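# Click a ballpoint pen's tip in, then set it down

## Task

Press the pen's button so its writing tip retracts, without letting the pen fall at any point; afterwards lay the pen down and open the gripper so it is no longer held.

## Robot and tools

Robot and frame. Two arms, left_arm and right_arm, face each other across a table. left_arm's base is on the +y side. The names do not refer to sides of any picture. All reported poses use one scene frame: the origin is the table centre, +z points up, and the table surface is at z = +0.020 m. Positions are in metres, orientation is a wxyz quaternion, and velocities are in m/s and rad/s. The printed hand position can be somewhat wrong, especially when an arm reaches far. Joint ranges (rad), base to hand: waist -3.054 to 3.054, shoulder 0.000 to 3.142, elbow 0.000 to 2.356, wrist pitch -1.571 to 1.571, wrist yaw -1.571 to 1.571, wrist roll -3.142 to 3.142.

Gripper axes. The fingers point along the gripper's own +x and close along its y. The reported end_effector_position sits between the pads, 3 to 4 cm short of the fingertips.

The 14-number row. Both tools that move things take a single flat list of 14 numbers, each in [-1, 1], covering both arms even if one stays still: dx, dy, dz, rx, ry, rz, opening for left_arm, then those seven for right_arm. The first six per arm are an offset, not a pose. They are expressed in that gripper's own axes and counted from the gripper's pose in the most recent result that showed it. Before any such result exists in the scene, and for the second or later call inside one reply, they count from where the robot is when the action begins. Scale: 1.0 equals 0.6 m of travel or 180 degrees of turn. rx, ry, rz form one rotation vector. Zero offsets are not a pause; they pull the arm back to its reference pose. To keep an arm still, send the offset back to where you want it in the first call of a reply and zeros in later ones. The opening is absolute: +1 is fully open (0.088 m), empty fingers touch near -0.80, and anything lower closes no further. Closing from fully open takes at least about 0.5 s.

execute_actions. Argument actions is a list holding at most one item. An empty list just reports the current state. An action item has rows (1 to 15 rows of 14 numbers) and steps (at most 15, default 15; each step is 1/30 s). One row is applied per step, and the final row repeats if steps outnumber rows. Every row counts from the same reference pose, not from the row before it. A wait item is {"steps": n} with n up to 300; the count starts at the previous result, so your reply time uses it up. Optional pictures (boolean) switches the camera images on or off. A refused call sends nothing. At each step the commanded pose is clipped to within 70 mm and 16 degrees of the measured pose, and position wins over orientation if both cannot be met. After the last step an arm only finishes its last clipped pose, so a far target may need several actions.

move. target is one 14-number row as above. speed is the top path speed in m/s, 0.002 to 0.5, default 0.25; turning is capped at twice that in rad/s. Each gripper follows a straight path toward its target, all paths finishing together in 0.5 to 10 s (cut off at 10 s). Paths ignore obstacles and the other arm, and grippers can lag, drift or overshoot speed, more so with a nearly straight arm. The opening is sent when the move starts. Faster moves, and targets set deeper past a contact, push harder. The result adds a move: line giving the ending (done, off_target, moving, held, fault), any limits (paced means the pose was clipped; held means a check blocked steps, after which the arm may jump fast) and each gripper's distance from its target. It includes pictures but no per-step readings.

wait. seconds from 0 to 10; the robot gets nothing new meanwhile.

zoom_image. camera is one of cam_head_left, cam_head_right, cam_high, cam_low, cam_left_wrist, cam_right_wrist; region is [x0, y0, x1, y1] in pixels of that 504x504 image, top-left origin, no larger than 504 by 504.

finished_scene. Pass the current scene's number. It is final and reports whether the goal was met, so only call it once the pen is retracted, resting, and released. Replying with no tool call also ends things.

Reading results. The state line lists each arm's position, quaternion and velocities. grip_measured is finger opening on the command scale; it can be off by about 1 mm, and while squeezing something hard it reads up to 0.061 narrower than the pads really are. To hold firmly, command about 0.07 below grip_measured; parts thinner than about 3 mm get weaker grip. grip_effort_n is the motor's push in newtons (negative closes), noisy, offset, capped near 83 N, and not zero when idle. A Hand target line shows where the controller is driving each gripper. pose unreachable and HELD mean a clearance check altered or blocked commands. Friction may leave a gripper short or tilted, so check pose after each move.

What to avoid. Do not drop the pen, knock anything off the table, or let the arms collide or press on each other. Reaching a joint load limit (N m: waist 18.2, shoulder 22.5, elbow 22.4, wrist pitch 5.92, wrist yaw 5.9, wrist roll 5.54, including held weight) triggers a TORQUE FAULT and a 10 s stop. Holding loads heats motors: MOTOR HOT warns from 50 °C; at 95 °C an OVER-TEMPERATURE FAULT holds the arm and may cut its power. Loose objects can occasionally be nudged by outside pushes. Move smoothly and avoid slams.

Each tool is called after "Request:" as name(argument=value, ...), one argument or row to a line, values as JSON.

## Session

Request:
execute_actions(
  actions=[],
)

Scene clock: 0.00 s of 3900.00 s.
left_arm: end_effector_position=(-0.1218, +0.1084, +0.2379) grip_measured=+0.999 grip_effort_n=n/a end_effector_quat_wxyz=(-0.544, +0.249, -0.735, +0.319) end_effector_velocity=(+0.001, +0.001, -0.003) end_effector_angular_velocity=(+0.010, -0.005, +0.008) | right_arm: end_effector_position=(-0.2545, -0.5201, +0.2668) grip_measured=+0.994 grip_effort_n=n/a end_effector_quat_wxyz=(+0.615, +0.048, +0.785, -0.047) end_effector_velocity=(+0.001, +0.000, +0.001) end_effector_angular_velocity=(-0.009, -0.003, -0.008)
Joint positions: left_arm=[-0.429  1.722  1.276 -0.255 -0.112 -1.934  0.088] | right_arm=[ 1.098  2.02   1.802 -1.114  0.03  -2.953  0.088]
Joint velocities: left_arm=[-0.002  0.002 -0.002 -0.007 -0.007 -0.007 -0.   ] | right_arm=[-0.002 -0.002  0.002 -0.007 -0.007  0.007  0.   ]
Heat: left arm: hottest shoulder 33 °C (+0.0 °C/min); right arm: hottest wrist pitch 31 °C (+0.0 °C/min).
Hand target (left_arm): -0.122, +0.108, +0.238; +0.544, -0.249, +0.735, -0.319
Hand target (right_arm): -0.254, -0.520, +0.267; +0.615, +0.048, +0.785, -0.047
camera_calibration (this result's frames):
cam_left_wrist: T_world_to_cam=[[0.0223841, -0.640358, 0.767751, -0.106487], [-0.794502, 0.454748, 0.402456, -0.219352], [-0.606849, -0.618988, -0.498586, 0.187656], [0, 0, 0, 1]] pos_world=[-0.0580135, 0.147717, 0.263597]
cam_right_wrist: T_world_to_cam=[[-0.0952862, -0.995324, -0.0158553, -0.521306], [-0.830013, 0.0706471, 0.553252, -0.293137], [-0.549545, 0.0658774, -0.832863, 0.196436], [0, 0, 0, 1]] pos_world=[-0.185031, -0.5111, 0.317517]

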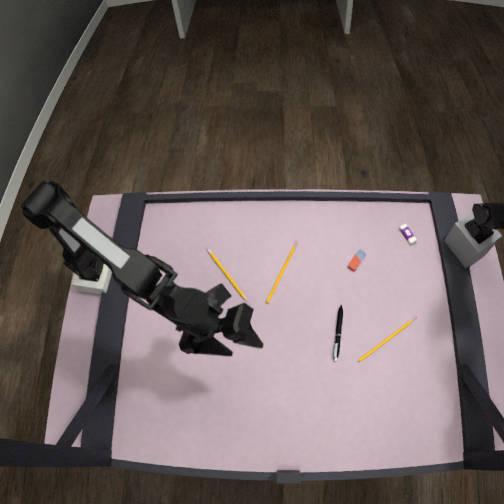

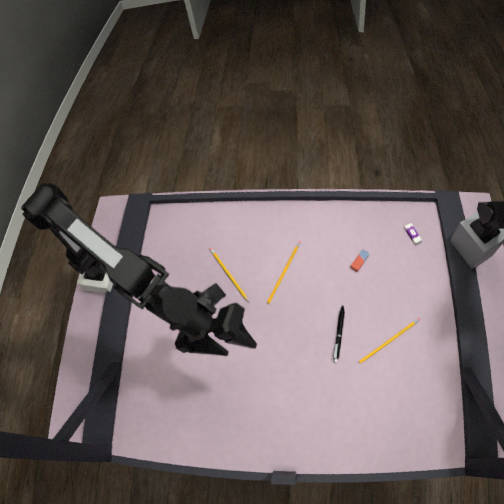

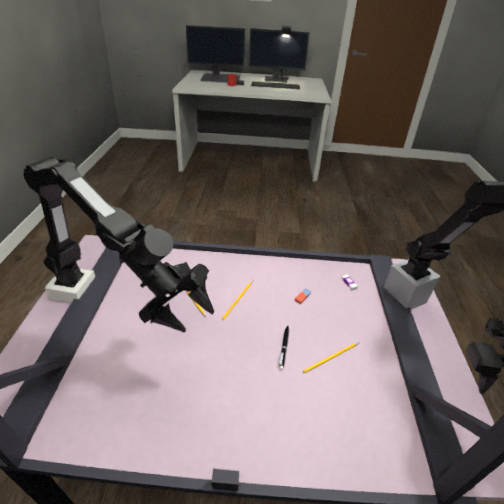

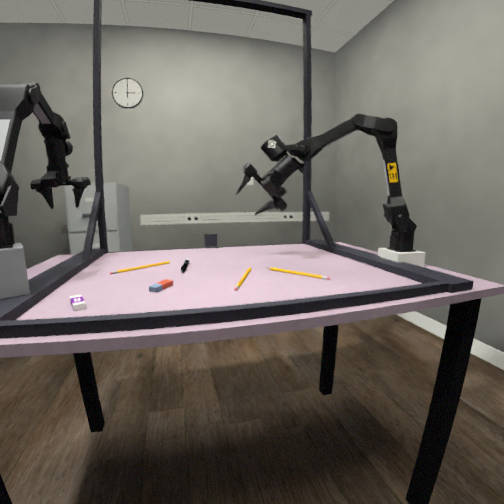

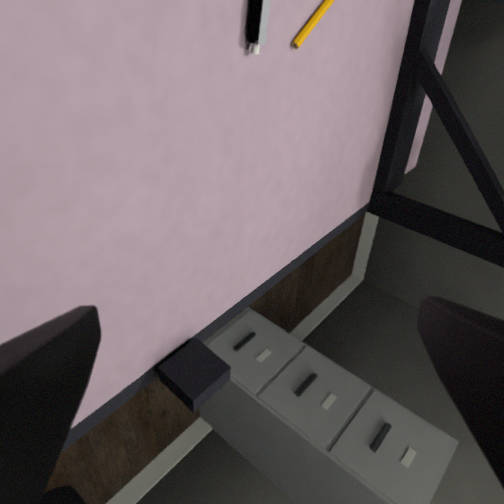

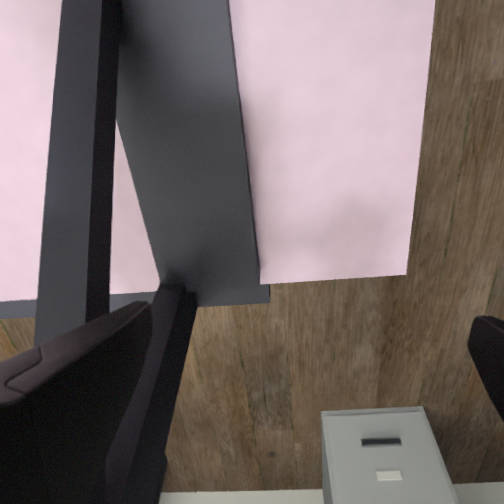

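Request:
zoom_image(
  camera="cam_head_left",
  region=[300, 295, 380, 375],
)

Request:
zoom_image(
  camera="cam_head_right",
  region=[300, 295, 380, 375],
)

Request:
zoom_image(
  camera="cam_left_wrist",
  region=[215, 0, 315, 100],
)

Request:
zoom_image(
  camera="cam_low",
  region=[0, 120, 160, 280],
)

Request:
zoom_image(
  camera="cam_high",
  region=[344, 260, 504, 480],
)

Region (300, 295, 380, 375) of cam_head_left's 504x504 image, scaled by 6.300, with more detail than that image has.

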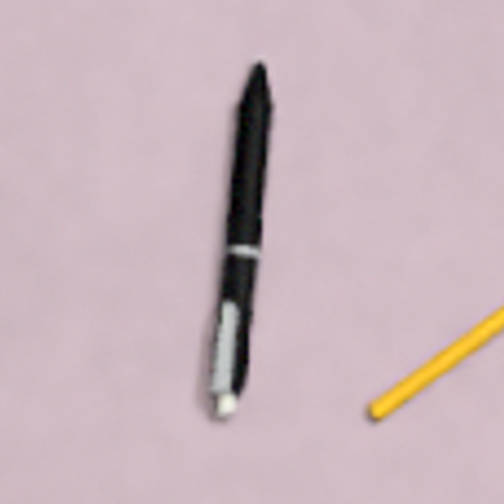

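Region (300, 295, 380, 375) of cam_head_right's 504x504 image, scaled by 6.300, with more detail than that image has.

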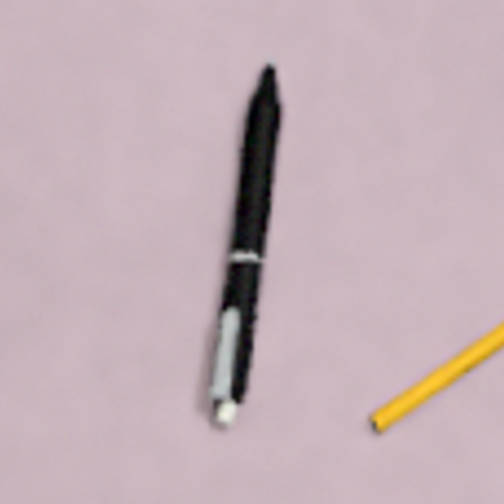

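Region (215, 0, 315, 100) of cam_left_wrist's 504x504 image, scaled by 5.040, with more detail than that image has.

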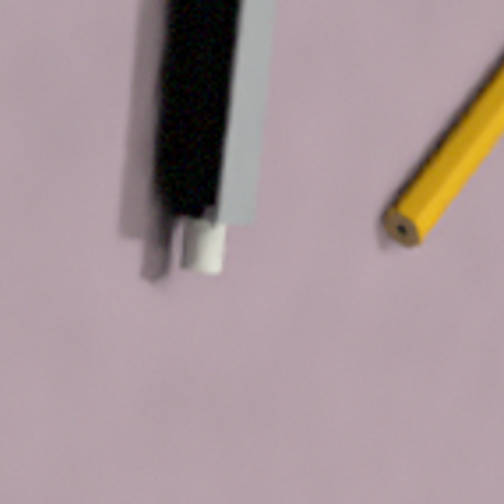

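Region (0, 120, 160, 280) of cam_low's 504x504 image, scaled by 3.150, with more detail than that image has.

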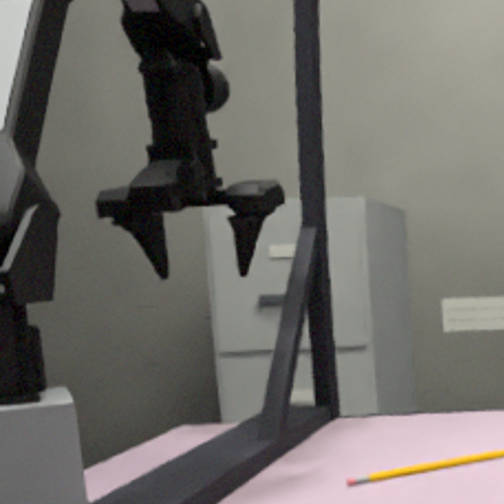

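Region (344, 260, 504, 480) of cam_high's 504x504 image, scaled by 2.291, with more detail than that image has; it fills the left 367 columns of this view, and the rest is white.

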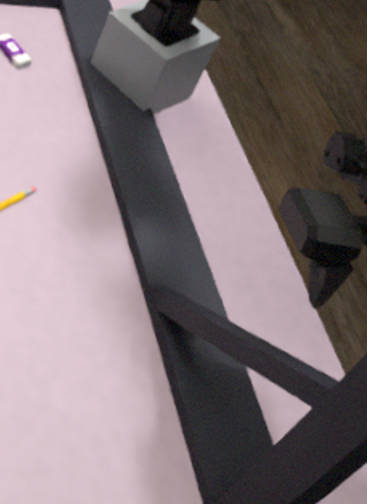

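Request:
move(
  target=[-0.08, 0, 0, 0, 0, 0, 1.0, 0.1416, 0.6887, 0.3372, 0.972, 0, 0, 0.1],
  speed=0.5,
)

Request:
zoom_image(
  camera="cam_low",
  region=[150, 210, 220, 280],
)

Scene clock: 123.60 s of 3900.00 s.
left_arm: end_effector_position=(-0.1093, +0.1395, +0.2720) grip_measured=+0.999 grip_effort_n=-5.3 end_effector_quat_wxyz=(-0.541, +0.251, -0.735, +0.322) end_effector_velocity=(+0.003, +0.001, -0.003) end_effector_angular_velocity=(+0.006, -0.016, +0.003) | right_arm: end_effector_position=(-0.0249, -0.1367, +0.1353) grip_measured=+0.103 grip_effort_n=-17.0 end_effector_quat_wxyz=(+0.024, -0.617, +0.004, +0.786) end_effector_velocity=(-0.000, +0.001, +0.001) end_effector_angular_velocity=(-0.004, +0.005, +0.006)
Joint positions: left_arm=[-0.443  1.575  1.247 -0.365 -0.122 -1.942  0.088] | right_arm=[-0.08   2.137  1.448 -0.747 -0.201 -1.068  0.044]
Joint velocities: left_arm=[ 0.002 -0.002 -0.007 -0.007 -0.007  0.007  0.   ] | right_arm=[-0.002  0.002  0.007 -0.007 -0.007 -0.007 -0.   ]
Heat: left arm: hottest shoulder 43 °C (+2.0 °C/min); right arm: hottest shoulder 43 °C (+3.0 °C/min).
Hand target (left_arm): -0.108, +0.143, +0.269; +0.544, -0.249, +0.735, -0.319
Hand target (right_arm): -0.025, -0.136, +0.131; +0.023, -0.617, +0.011, +0.786
Off the commanded pose (left_arm): 0.005 m, 1 deg.
Off the commanded pose (right_arm): 0.006 m, 1 deg.
After step 90, 117.00 s passed at rest.
move: done
camera_calibration (this result's frames):
cam_left_wrist: T_world_to_cam=[[0.0249619, -0.634096, 0.772851, -0.115069], [-0.792048, 0.459148, 0.402297, -0.237533], [-0.609948, -0.622177, -0.490774, 0.229431], [0, 0, 0, 1]] pos_world=[-0.0453245, 0.178845, 0.297088]
cam_right_wrist: T_world_to_cam=[[-0.00639464, 0.999902, 0.0124541, 0.151135], [0.994302, 0.00503259, 0.10648, 0.0399762], [0.106407, 0.013064, -0.994237, 0.218782], [0, 0, 0, 1]] pos_world=[-0.0620619, -0.154179, 0.211383]

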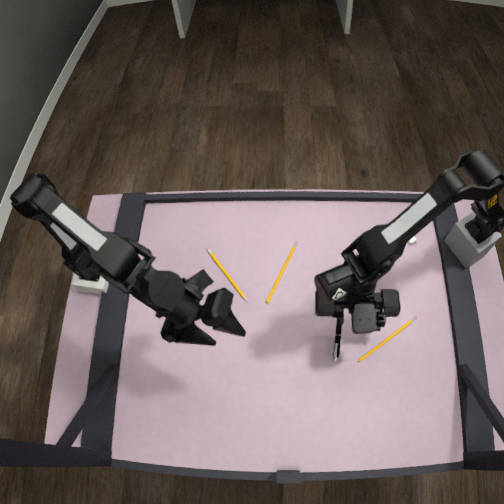

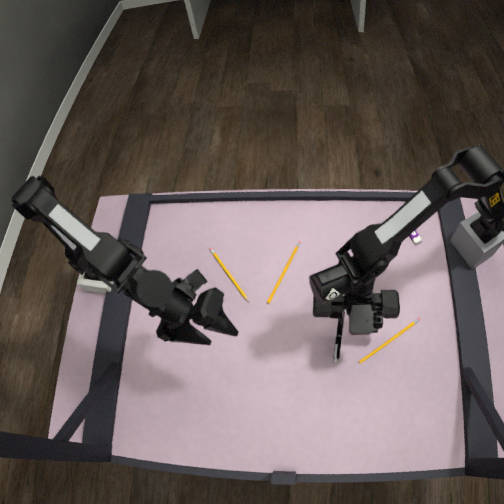

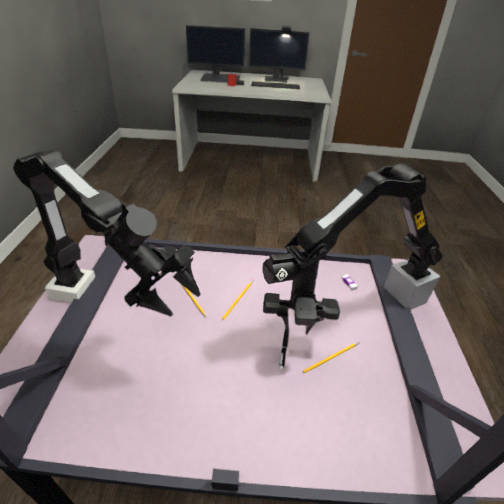

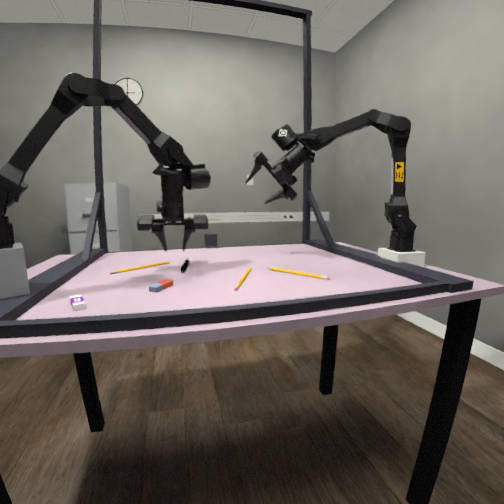

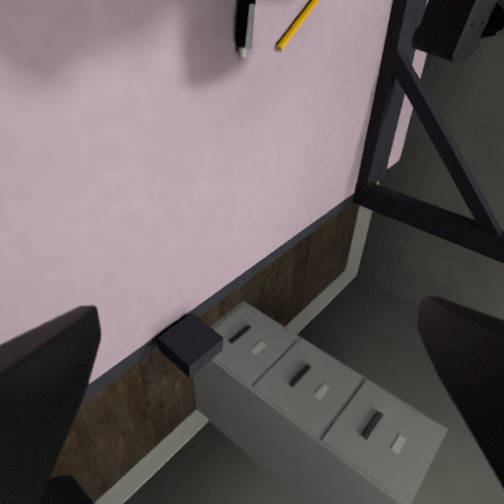

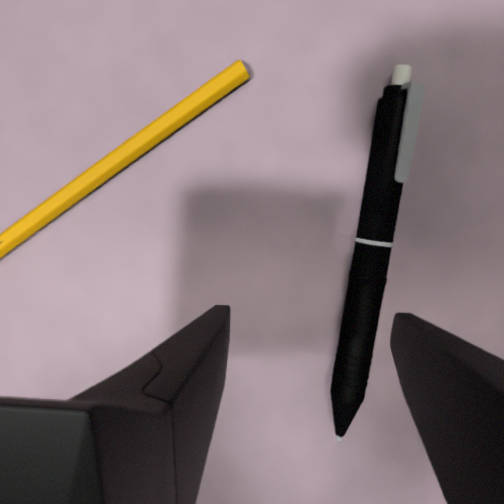

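Region (150, 210, 220, 280) of cam_low's 504x504 image, scaled by 7.200, with more detail than that image has.

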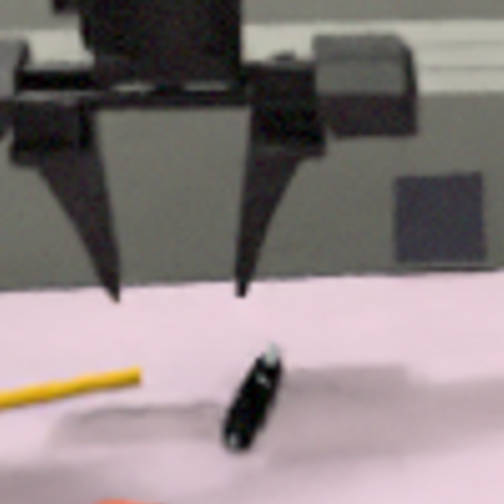

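Request:
move(
  target=[0, 0, 0, 0, 0, 0, 1.0, 0.0606, -0.043, -0.0391, 0.0259, -0.0107, -0.0159, 0.05],
  speed=0.12,
)

Request:
zoom_image(
  camera="cam_low",
  region=[155, 225, 215, 285],
)

Request:
zoom_image(
  camera="cam_high",
  region=[250, 305, 320, 375],
)

Scene clock: 174.03 s of 3900.00 s.
left_arm: end_effector_position=(-0.1093, +0.1395, +0.2720) grip_measured=+0.999 grip_effort_n=-4.9 end_effector_quat_wxyz=(-0.541, +0.251, -0.735, +0.322) end_effector_velocity=(-0.000, -0.000, +0.001) end_effector_angular_velocity=(-0.007, +0.005, +0.008) | right_arm: end_effector_position=(-0.0113, -0.1072, +0.1032) grip_measured=+0.053 grip_effort_n=-17.0 end_effector_quat_wxyz=(+0.072, -0.601, +0.010, +0.796) end_effector_velocity=(-0.000, +0.001, +0.001) end_effector_angular_velocity=(+0.006, +0.009, +0.006)
Joint positions: left_arm=[-0.443  1.575  1.247 -0.365 -0.122 -1.942  0.088] | right_arm=[-0.14   2.218  1.426 -0.576 -0.21  -1.043  0.042]
Joint velocities: left_arm=[-0.002 -0.002 -0.002  0.007 -0.007 -0.007 -0.   ] | right_arm=[-0.002 -0.002 -0.002  0.007 -0.007 -0.007 -0.   ]
Heat: left arm: hottest shoulder 43 °C (+0.0 °C/min); right arm: hottest shoulder 40 °C (-3.0 °C/min).
Hand target (left_arm): -0.109, +0.139, +0.272; +0.541, -0.251, +0.735, -0.322
Hand target (right_arm): -0.010, -0.110, +0.095; +0.068, -0.603, +0.020, +0.795
Off the commanded pose (left_arm): 0.000 m, 0 deg.
Off the commanded pose (right_arm): 0.009 m, 1 deg.
After step 90, 46.60 s passed at rest.
move: off_target (right_arm)
camera_calibration (this result's frames):
cam_left_wrist: T_world_to_cam=[[0.0249619, -0.634096, 0.772851, -0.115069], [-0.792048, 0.459148, 0.402297, -0.237533], [-0.609948, -0.622177, -0.490774, 0.229431], [0, 0, 0, 1]] pos_world=[-0.0453245, 0.178845, 0.297088]
cam_right_wrist: T_world_to_cam=[[0.0782839, 0.994922, 0.0632558, 0.117329], [0.994345, -0.082491, 0.0668862, 0.0244299], [0.0717646, 0.057662, -0.995753, 0.189548], [0, 0, 0, 1]] pos_world=[-0.0470795, -0.125648, 0.179687]

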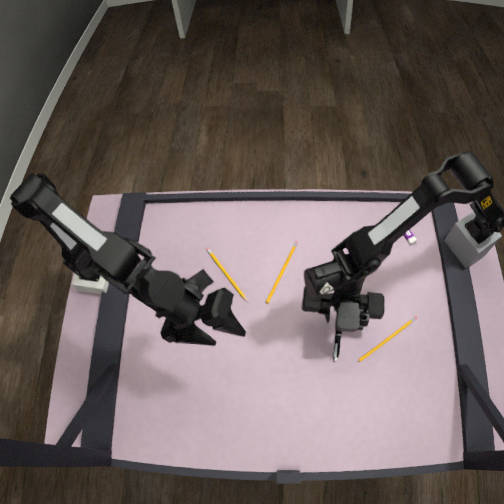

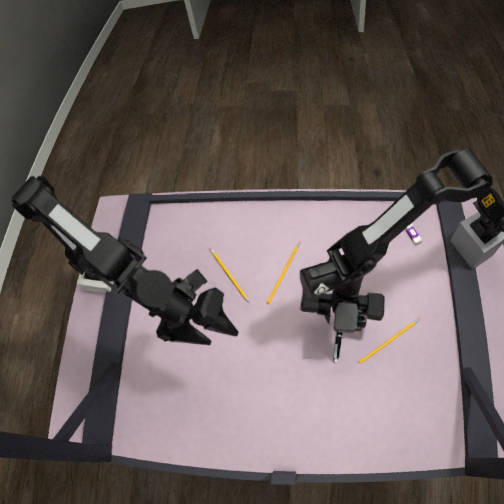

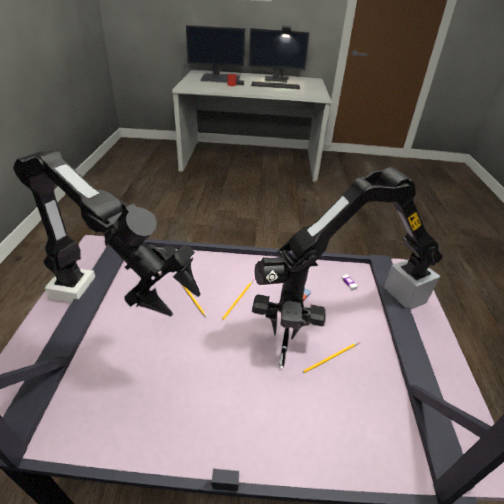

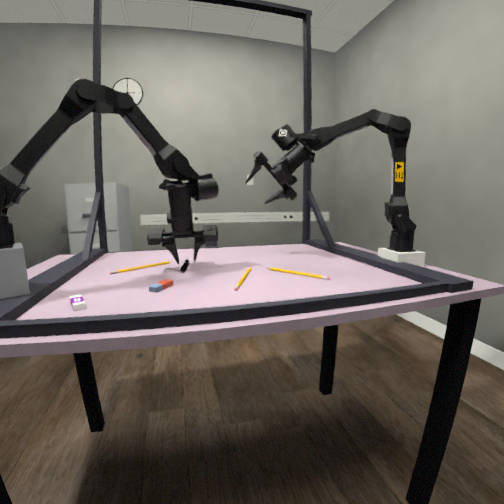

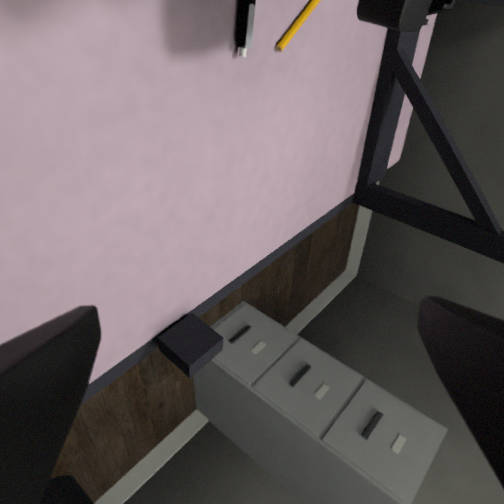

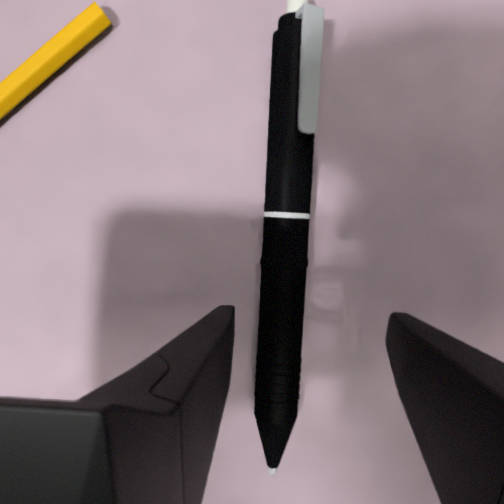

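Region (155, 225, 215, 285) of cam_low's 504x504 image, scaled by 8.400, with more detail than that image has.

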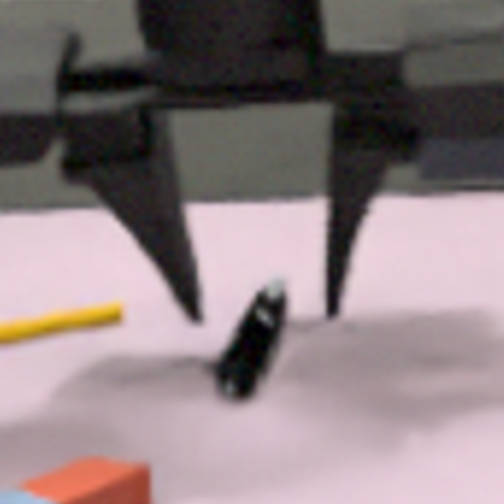

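Region (250, 305, 320, 375) of cam_high's 504x504 image, scaled by 7.200, with more detail than that image has.

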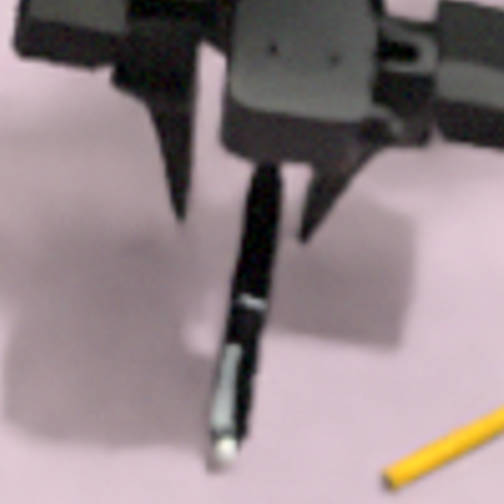

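Request:
execute_actions(
  actions=[],
)

Scene clock: 189.20 s of 3900.00 s.
left_arm: end_effector_position=(-0.1093, +0.1395, +0.2720) grip_measured=+0.999 grip_effort_n=-4.9 end_effector_quat_wxyz=(-0.541, +0.251, -0.735, +0.322) end_effector_velocity=(+0.000, +0.001, +0.001) end_effector_angular_velocity=(+0.002, -0.000, +0.008) | right_arm: end_effector_position=(-0.0113, -0.1072, +0.1031) grip_measured=+0.053 grip_effort_n=-17.0 end_effector_quat_wxyz=(+0.073, -0.601, +0.010, +0.796) end_effector_velocity=(-0.000, +0.000, +0.002) end_effector_angular_velocity=(+0.006, +0.009, +0.006)
Joint positions: left_arm=[-0.443  1.575  1.247 -0.365 -0.122 -1.942  0.088] | right_arm=[-0.14   2.218  1.426 -0.576 -0.21  -1.042  0.042]
Joint velocities: left_arm=[-0.002 -0.002  0.002 -0.007 -0.007 -0.007 -0.   ] | right_arm=[-0.002 -0.007 -0.007  0.007 -0.007 -0.007 -0.   ]
Heat: left arm: hottest shoulder 43 °C (+0.0 °C/min); right arm: hottest shoulder 40 °C (-2.0 °C/min).
Hand target (left_arm): -0.109, +0.139, +0.272; +0.541, -0.251, +0.735, -0.322
Hand target (right_arm): -0.010, -0.110, +0.095; +0.068, -0.603, +0.020, +0.795
Off the commanded pose (left_arm): 0.000 m, 0 deg.
Off the commanded pose (right_arm): 0.009 m, 1 deg.
Steps of this call (steps 1 to 90: nothing new was sent; then 12.17 s passed at rest). Readings (end_effector_position):
1: left_arm (-0.1093, +0.1395, +0.2720) | right_arm (-0.0113, -0.1072, +0.1032)
2: left_arm (-0.1093, +0.1395, +0.2720) | right_arm (-0.0112, -0.1072, +0.1030)
4: left_arm (-0.1093, +0.1395, +0.2720) | right_arm (-0.0112, -0.1072, +0.1030)
8: left_arm (-0.1093, +0.1395, +0.2720) | right_arm (-0.0113, -0.1072, +0.1031)
90: the state above
camera_calibration (this result's frames):
cam_left_wrist: T_world_to_cam=[[0.0249619, -0.634096, 0.772851, -0.115069], [-0.792048, 0.459148, 0.402297, -0.237533], [-0.609948, -0.622177, -0.490774, 0.229431], [0, 0, 0, 1]] pos_world=[-0.0453245, 0.178845, 0.297088]
cam_right_wrist: T_world_to_cam=[[0.07865, 0.9949, 0.0631512, 0.117324], [0.994317, -0.0828476, 0.0668554, 0.0244176], [0.0717464, 0.0575342, -0.995762, 0.189392], [0, 0, 0, 1]] pos_world=[-0.0470946, -0.125599, 0.179548]

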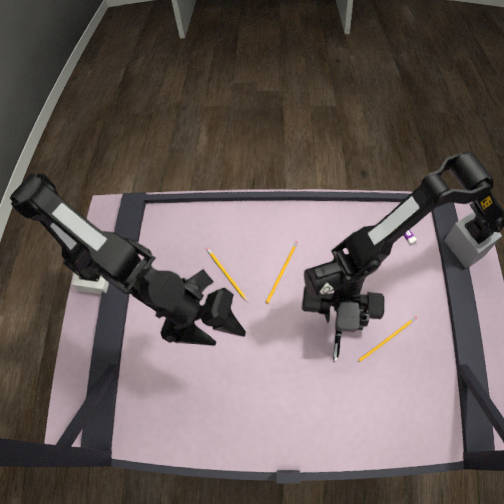

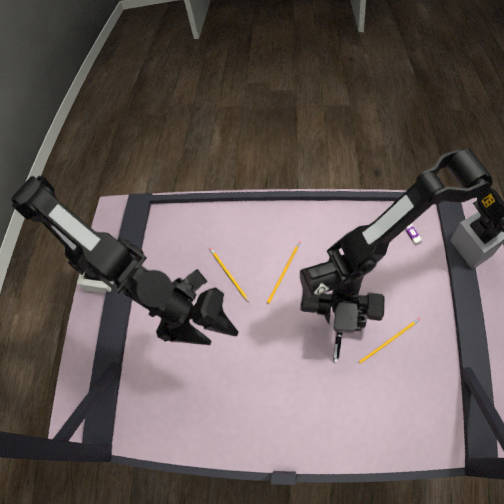

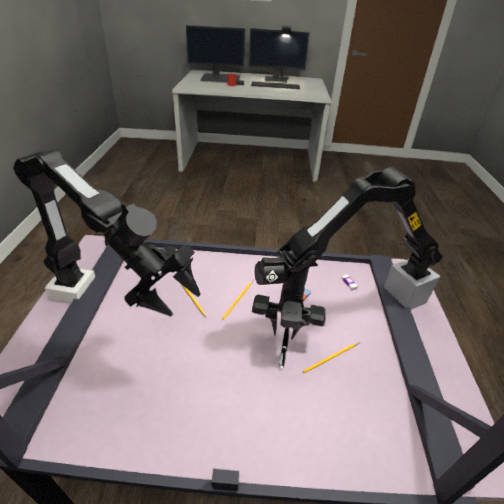

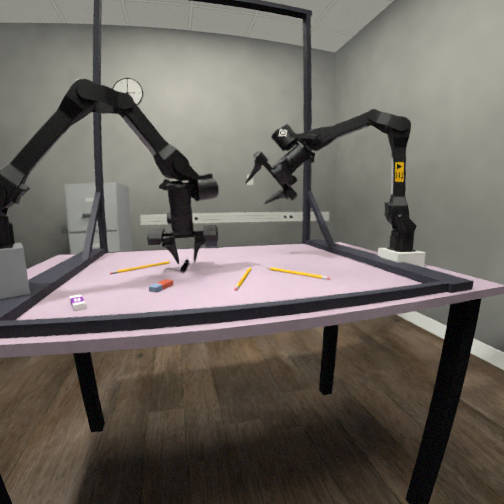

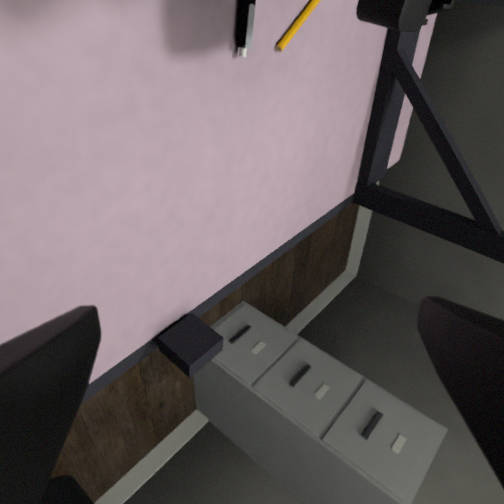

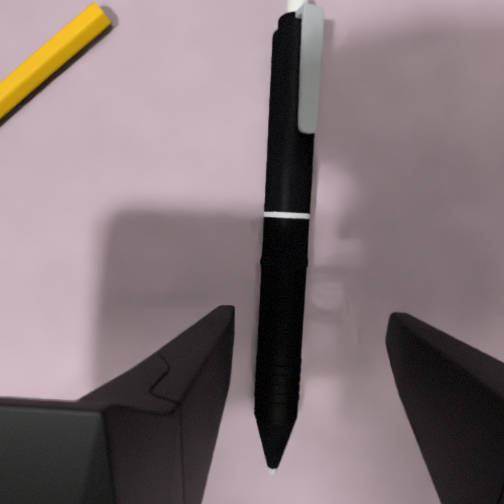

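Request:
move(
  target=[0,0,0,0,0,0,1.0, 0.042,0.019,-0.015,0,0,0.010,0.05],
  speed=0.05,
)

Request:
zoom_image(
  camera="cam_low",
  region=[130, 200, 250, 290],
)

Scene clock: 213.33 s of 3900.00 s.
left_arm: end_effector_position=(-0.1093, +0.1395, +0.2720) grip_measured=+0.999 grip_effort_n=-4.9 end_effector_quat_wxyz=(-0.541, +0.251, -0.735, +0.322) end_effector_velocity=(+0.001, +0.001, -0.001) end_effector_angular_velocity=(+0.002, -0.013, -0.001) | right_arm: end_effector_position=(-0.0115, -0.1106, +0.0851) grip_measured=+0.053 grip_effort_n=-16.5 end_effector_quat_wxyz=(+0.070, -0.597, +0.012, +0.799) end_effector_velocity=(+0.001, -0.003, -0.001) end_effector_angular_velocity=(-0.012, +0.001, +0.006)
Joint positions: left_arm=[-0.443  1.575  1.247 -0.365 -0.122 -1.942  0.088] | right_arm=[-0.14   2.248  1.392 -0.514 -0.221 -1.042  0.042]
Joint velocities: left_arm=[-0.002 -0.002 -0.002 -0.007 -0.007  0.007 -0.   ] | right_arm=[-0.002 -0.002 -0.007 -0.007 -0.007 -0.007  0.   ]
Heat: left arm: hottest shoulder 42 °C (-1.0 °C/min); right arm: hottest shoulder 40 °C (+0.0 °C/min).
Hand target (left_arm): -0.109, +0.139, +0.272; +0.541, -0.251, +0.735, -0.322
Hand target (right_arm): -0.011, -0.117, +0.076; +0.060, -0.601, +0.020, +0.797
Off the commanded pose (left_arm): 0.000 m, 0 deg.
Off the commanded pose (right_arm): 0.011 m, 1 deg.
After step 90, 20.27 s passed at rest.
move: off_target (right_arm)
camera_calibration (this result's frames):
cam_left_wrist: T_world_to_cam=[[0.0249619, -0.634096, 0.772851, -0.115069], [-0.792048, 0.459148, 0.402297, -0.237533], [-0.609948, -0.622177, -0.490774, 0.229431], [0, 0, 0, 1]] pos_world=[-0.0453245, 0.178845, 0.297088]
cam_right_wrist: T_world_to_cam=[[0.0770651, 0.99539, 0.0570895, 0.122501], [0.995062, -0.0803798, 0.058238, 0.0266053], [0.0625584, 0.0523194, -0.996669, 0.171178], [0, 0, 0, 1]] pos_world=[-0.0466231, -0.128754, 0.162065]

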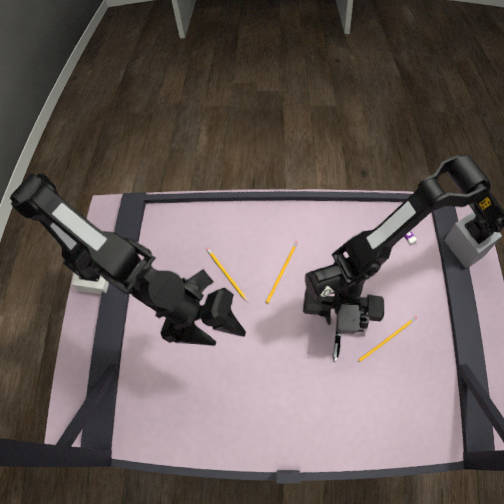

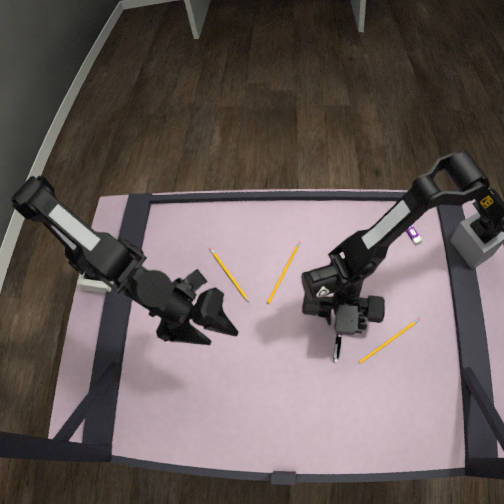

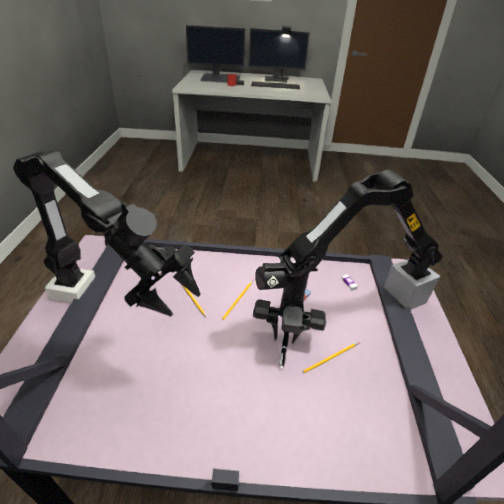

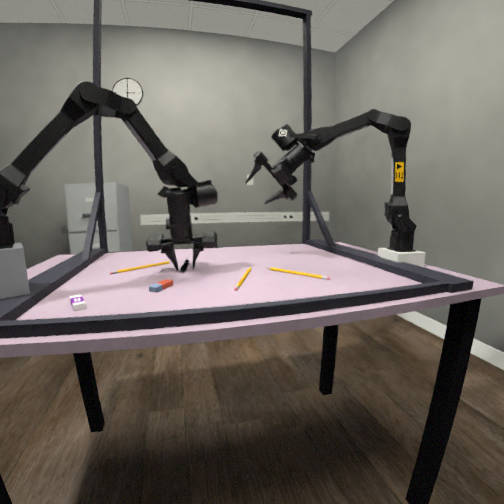

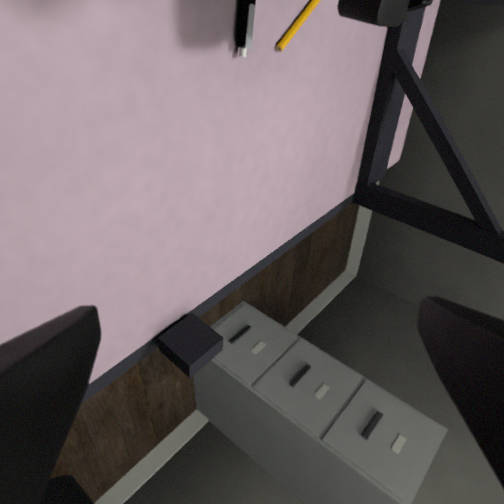

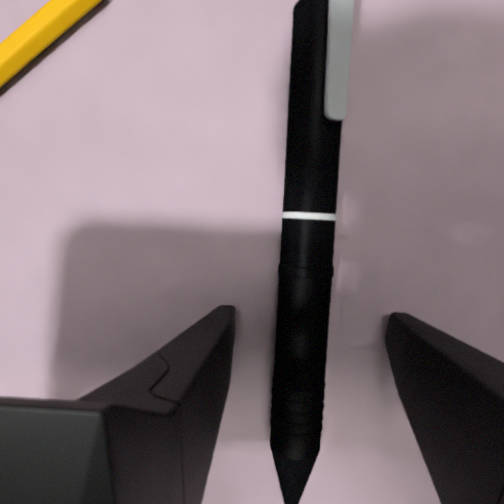

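Region (130, 200, 250, 290) of cam_low's 504x504 image, scaled by 4.200, with more detail than that image has; it fills the top 378 rows of this view, and the rest is white.

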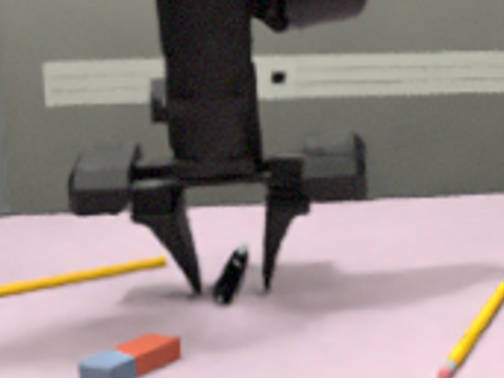

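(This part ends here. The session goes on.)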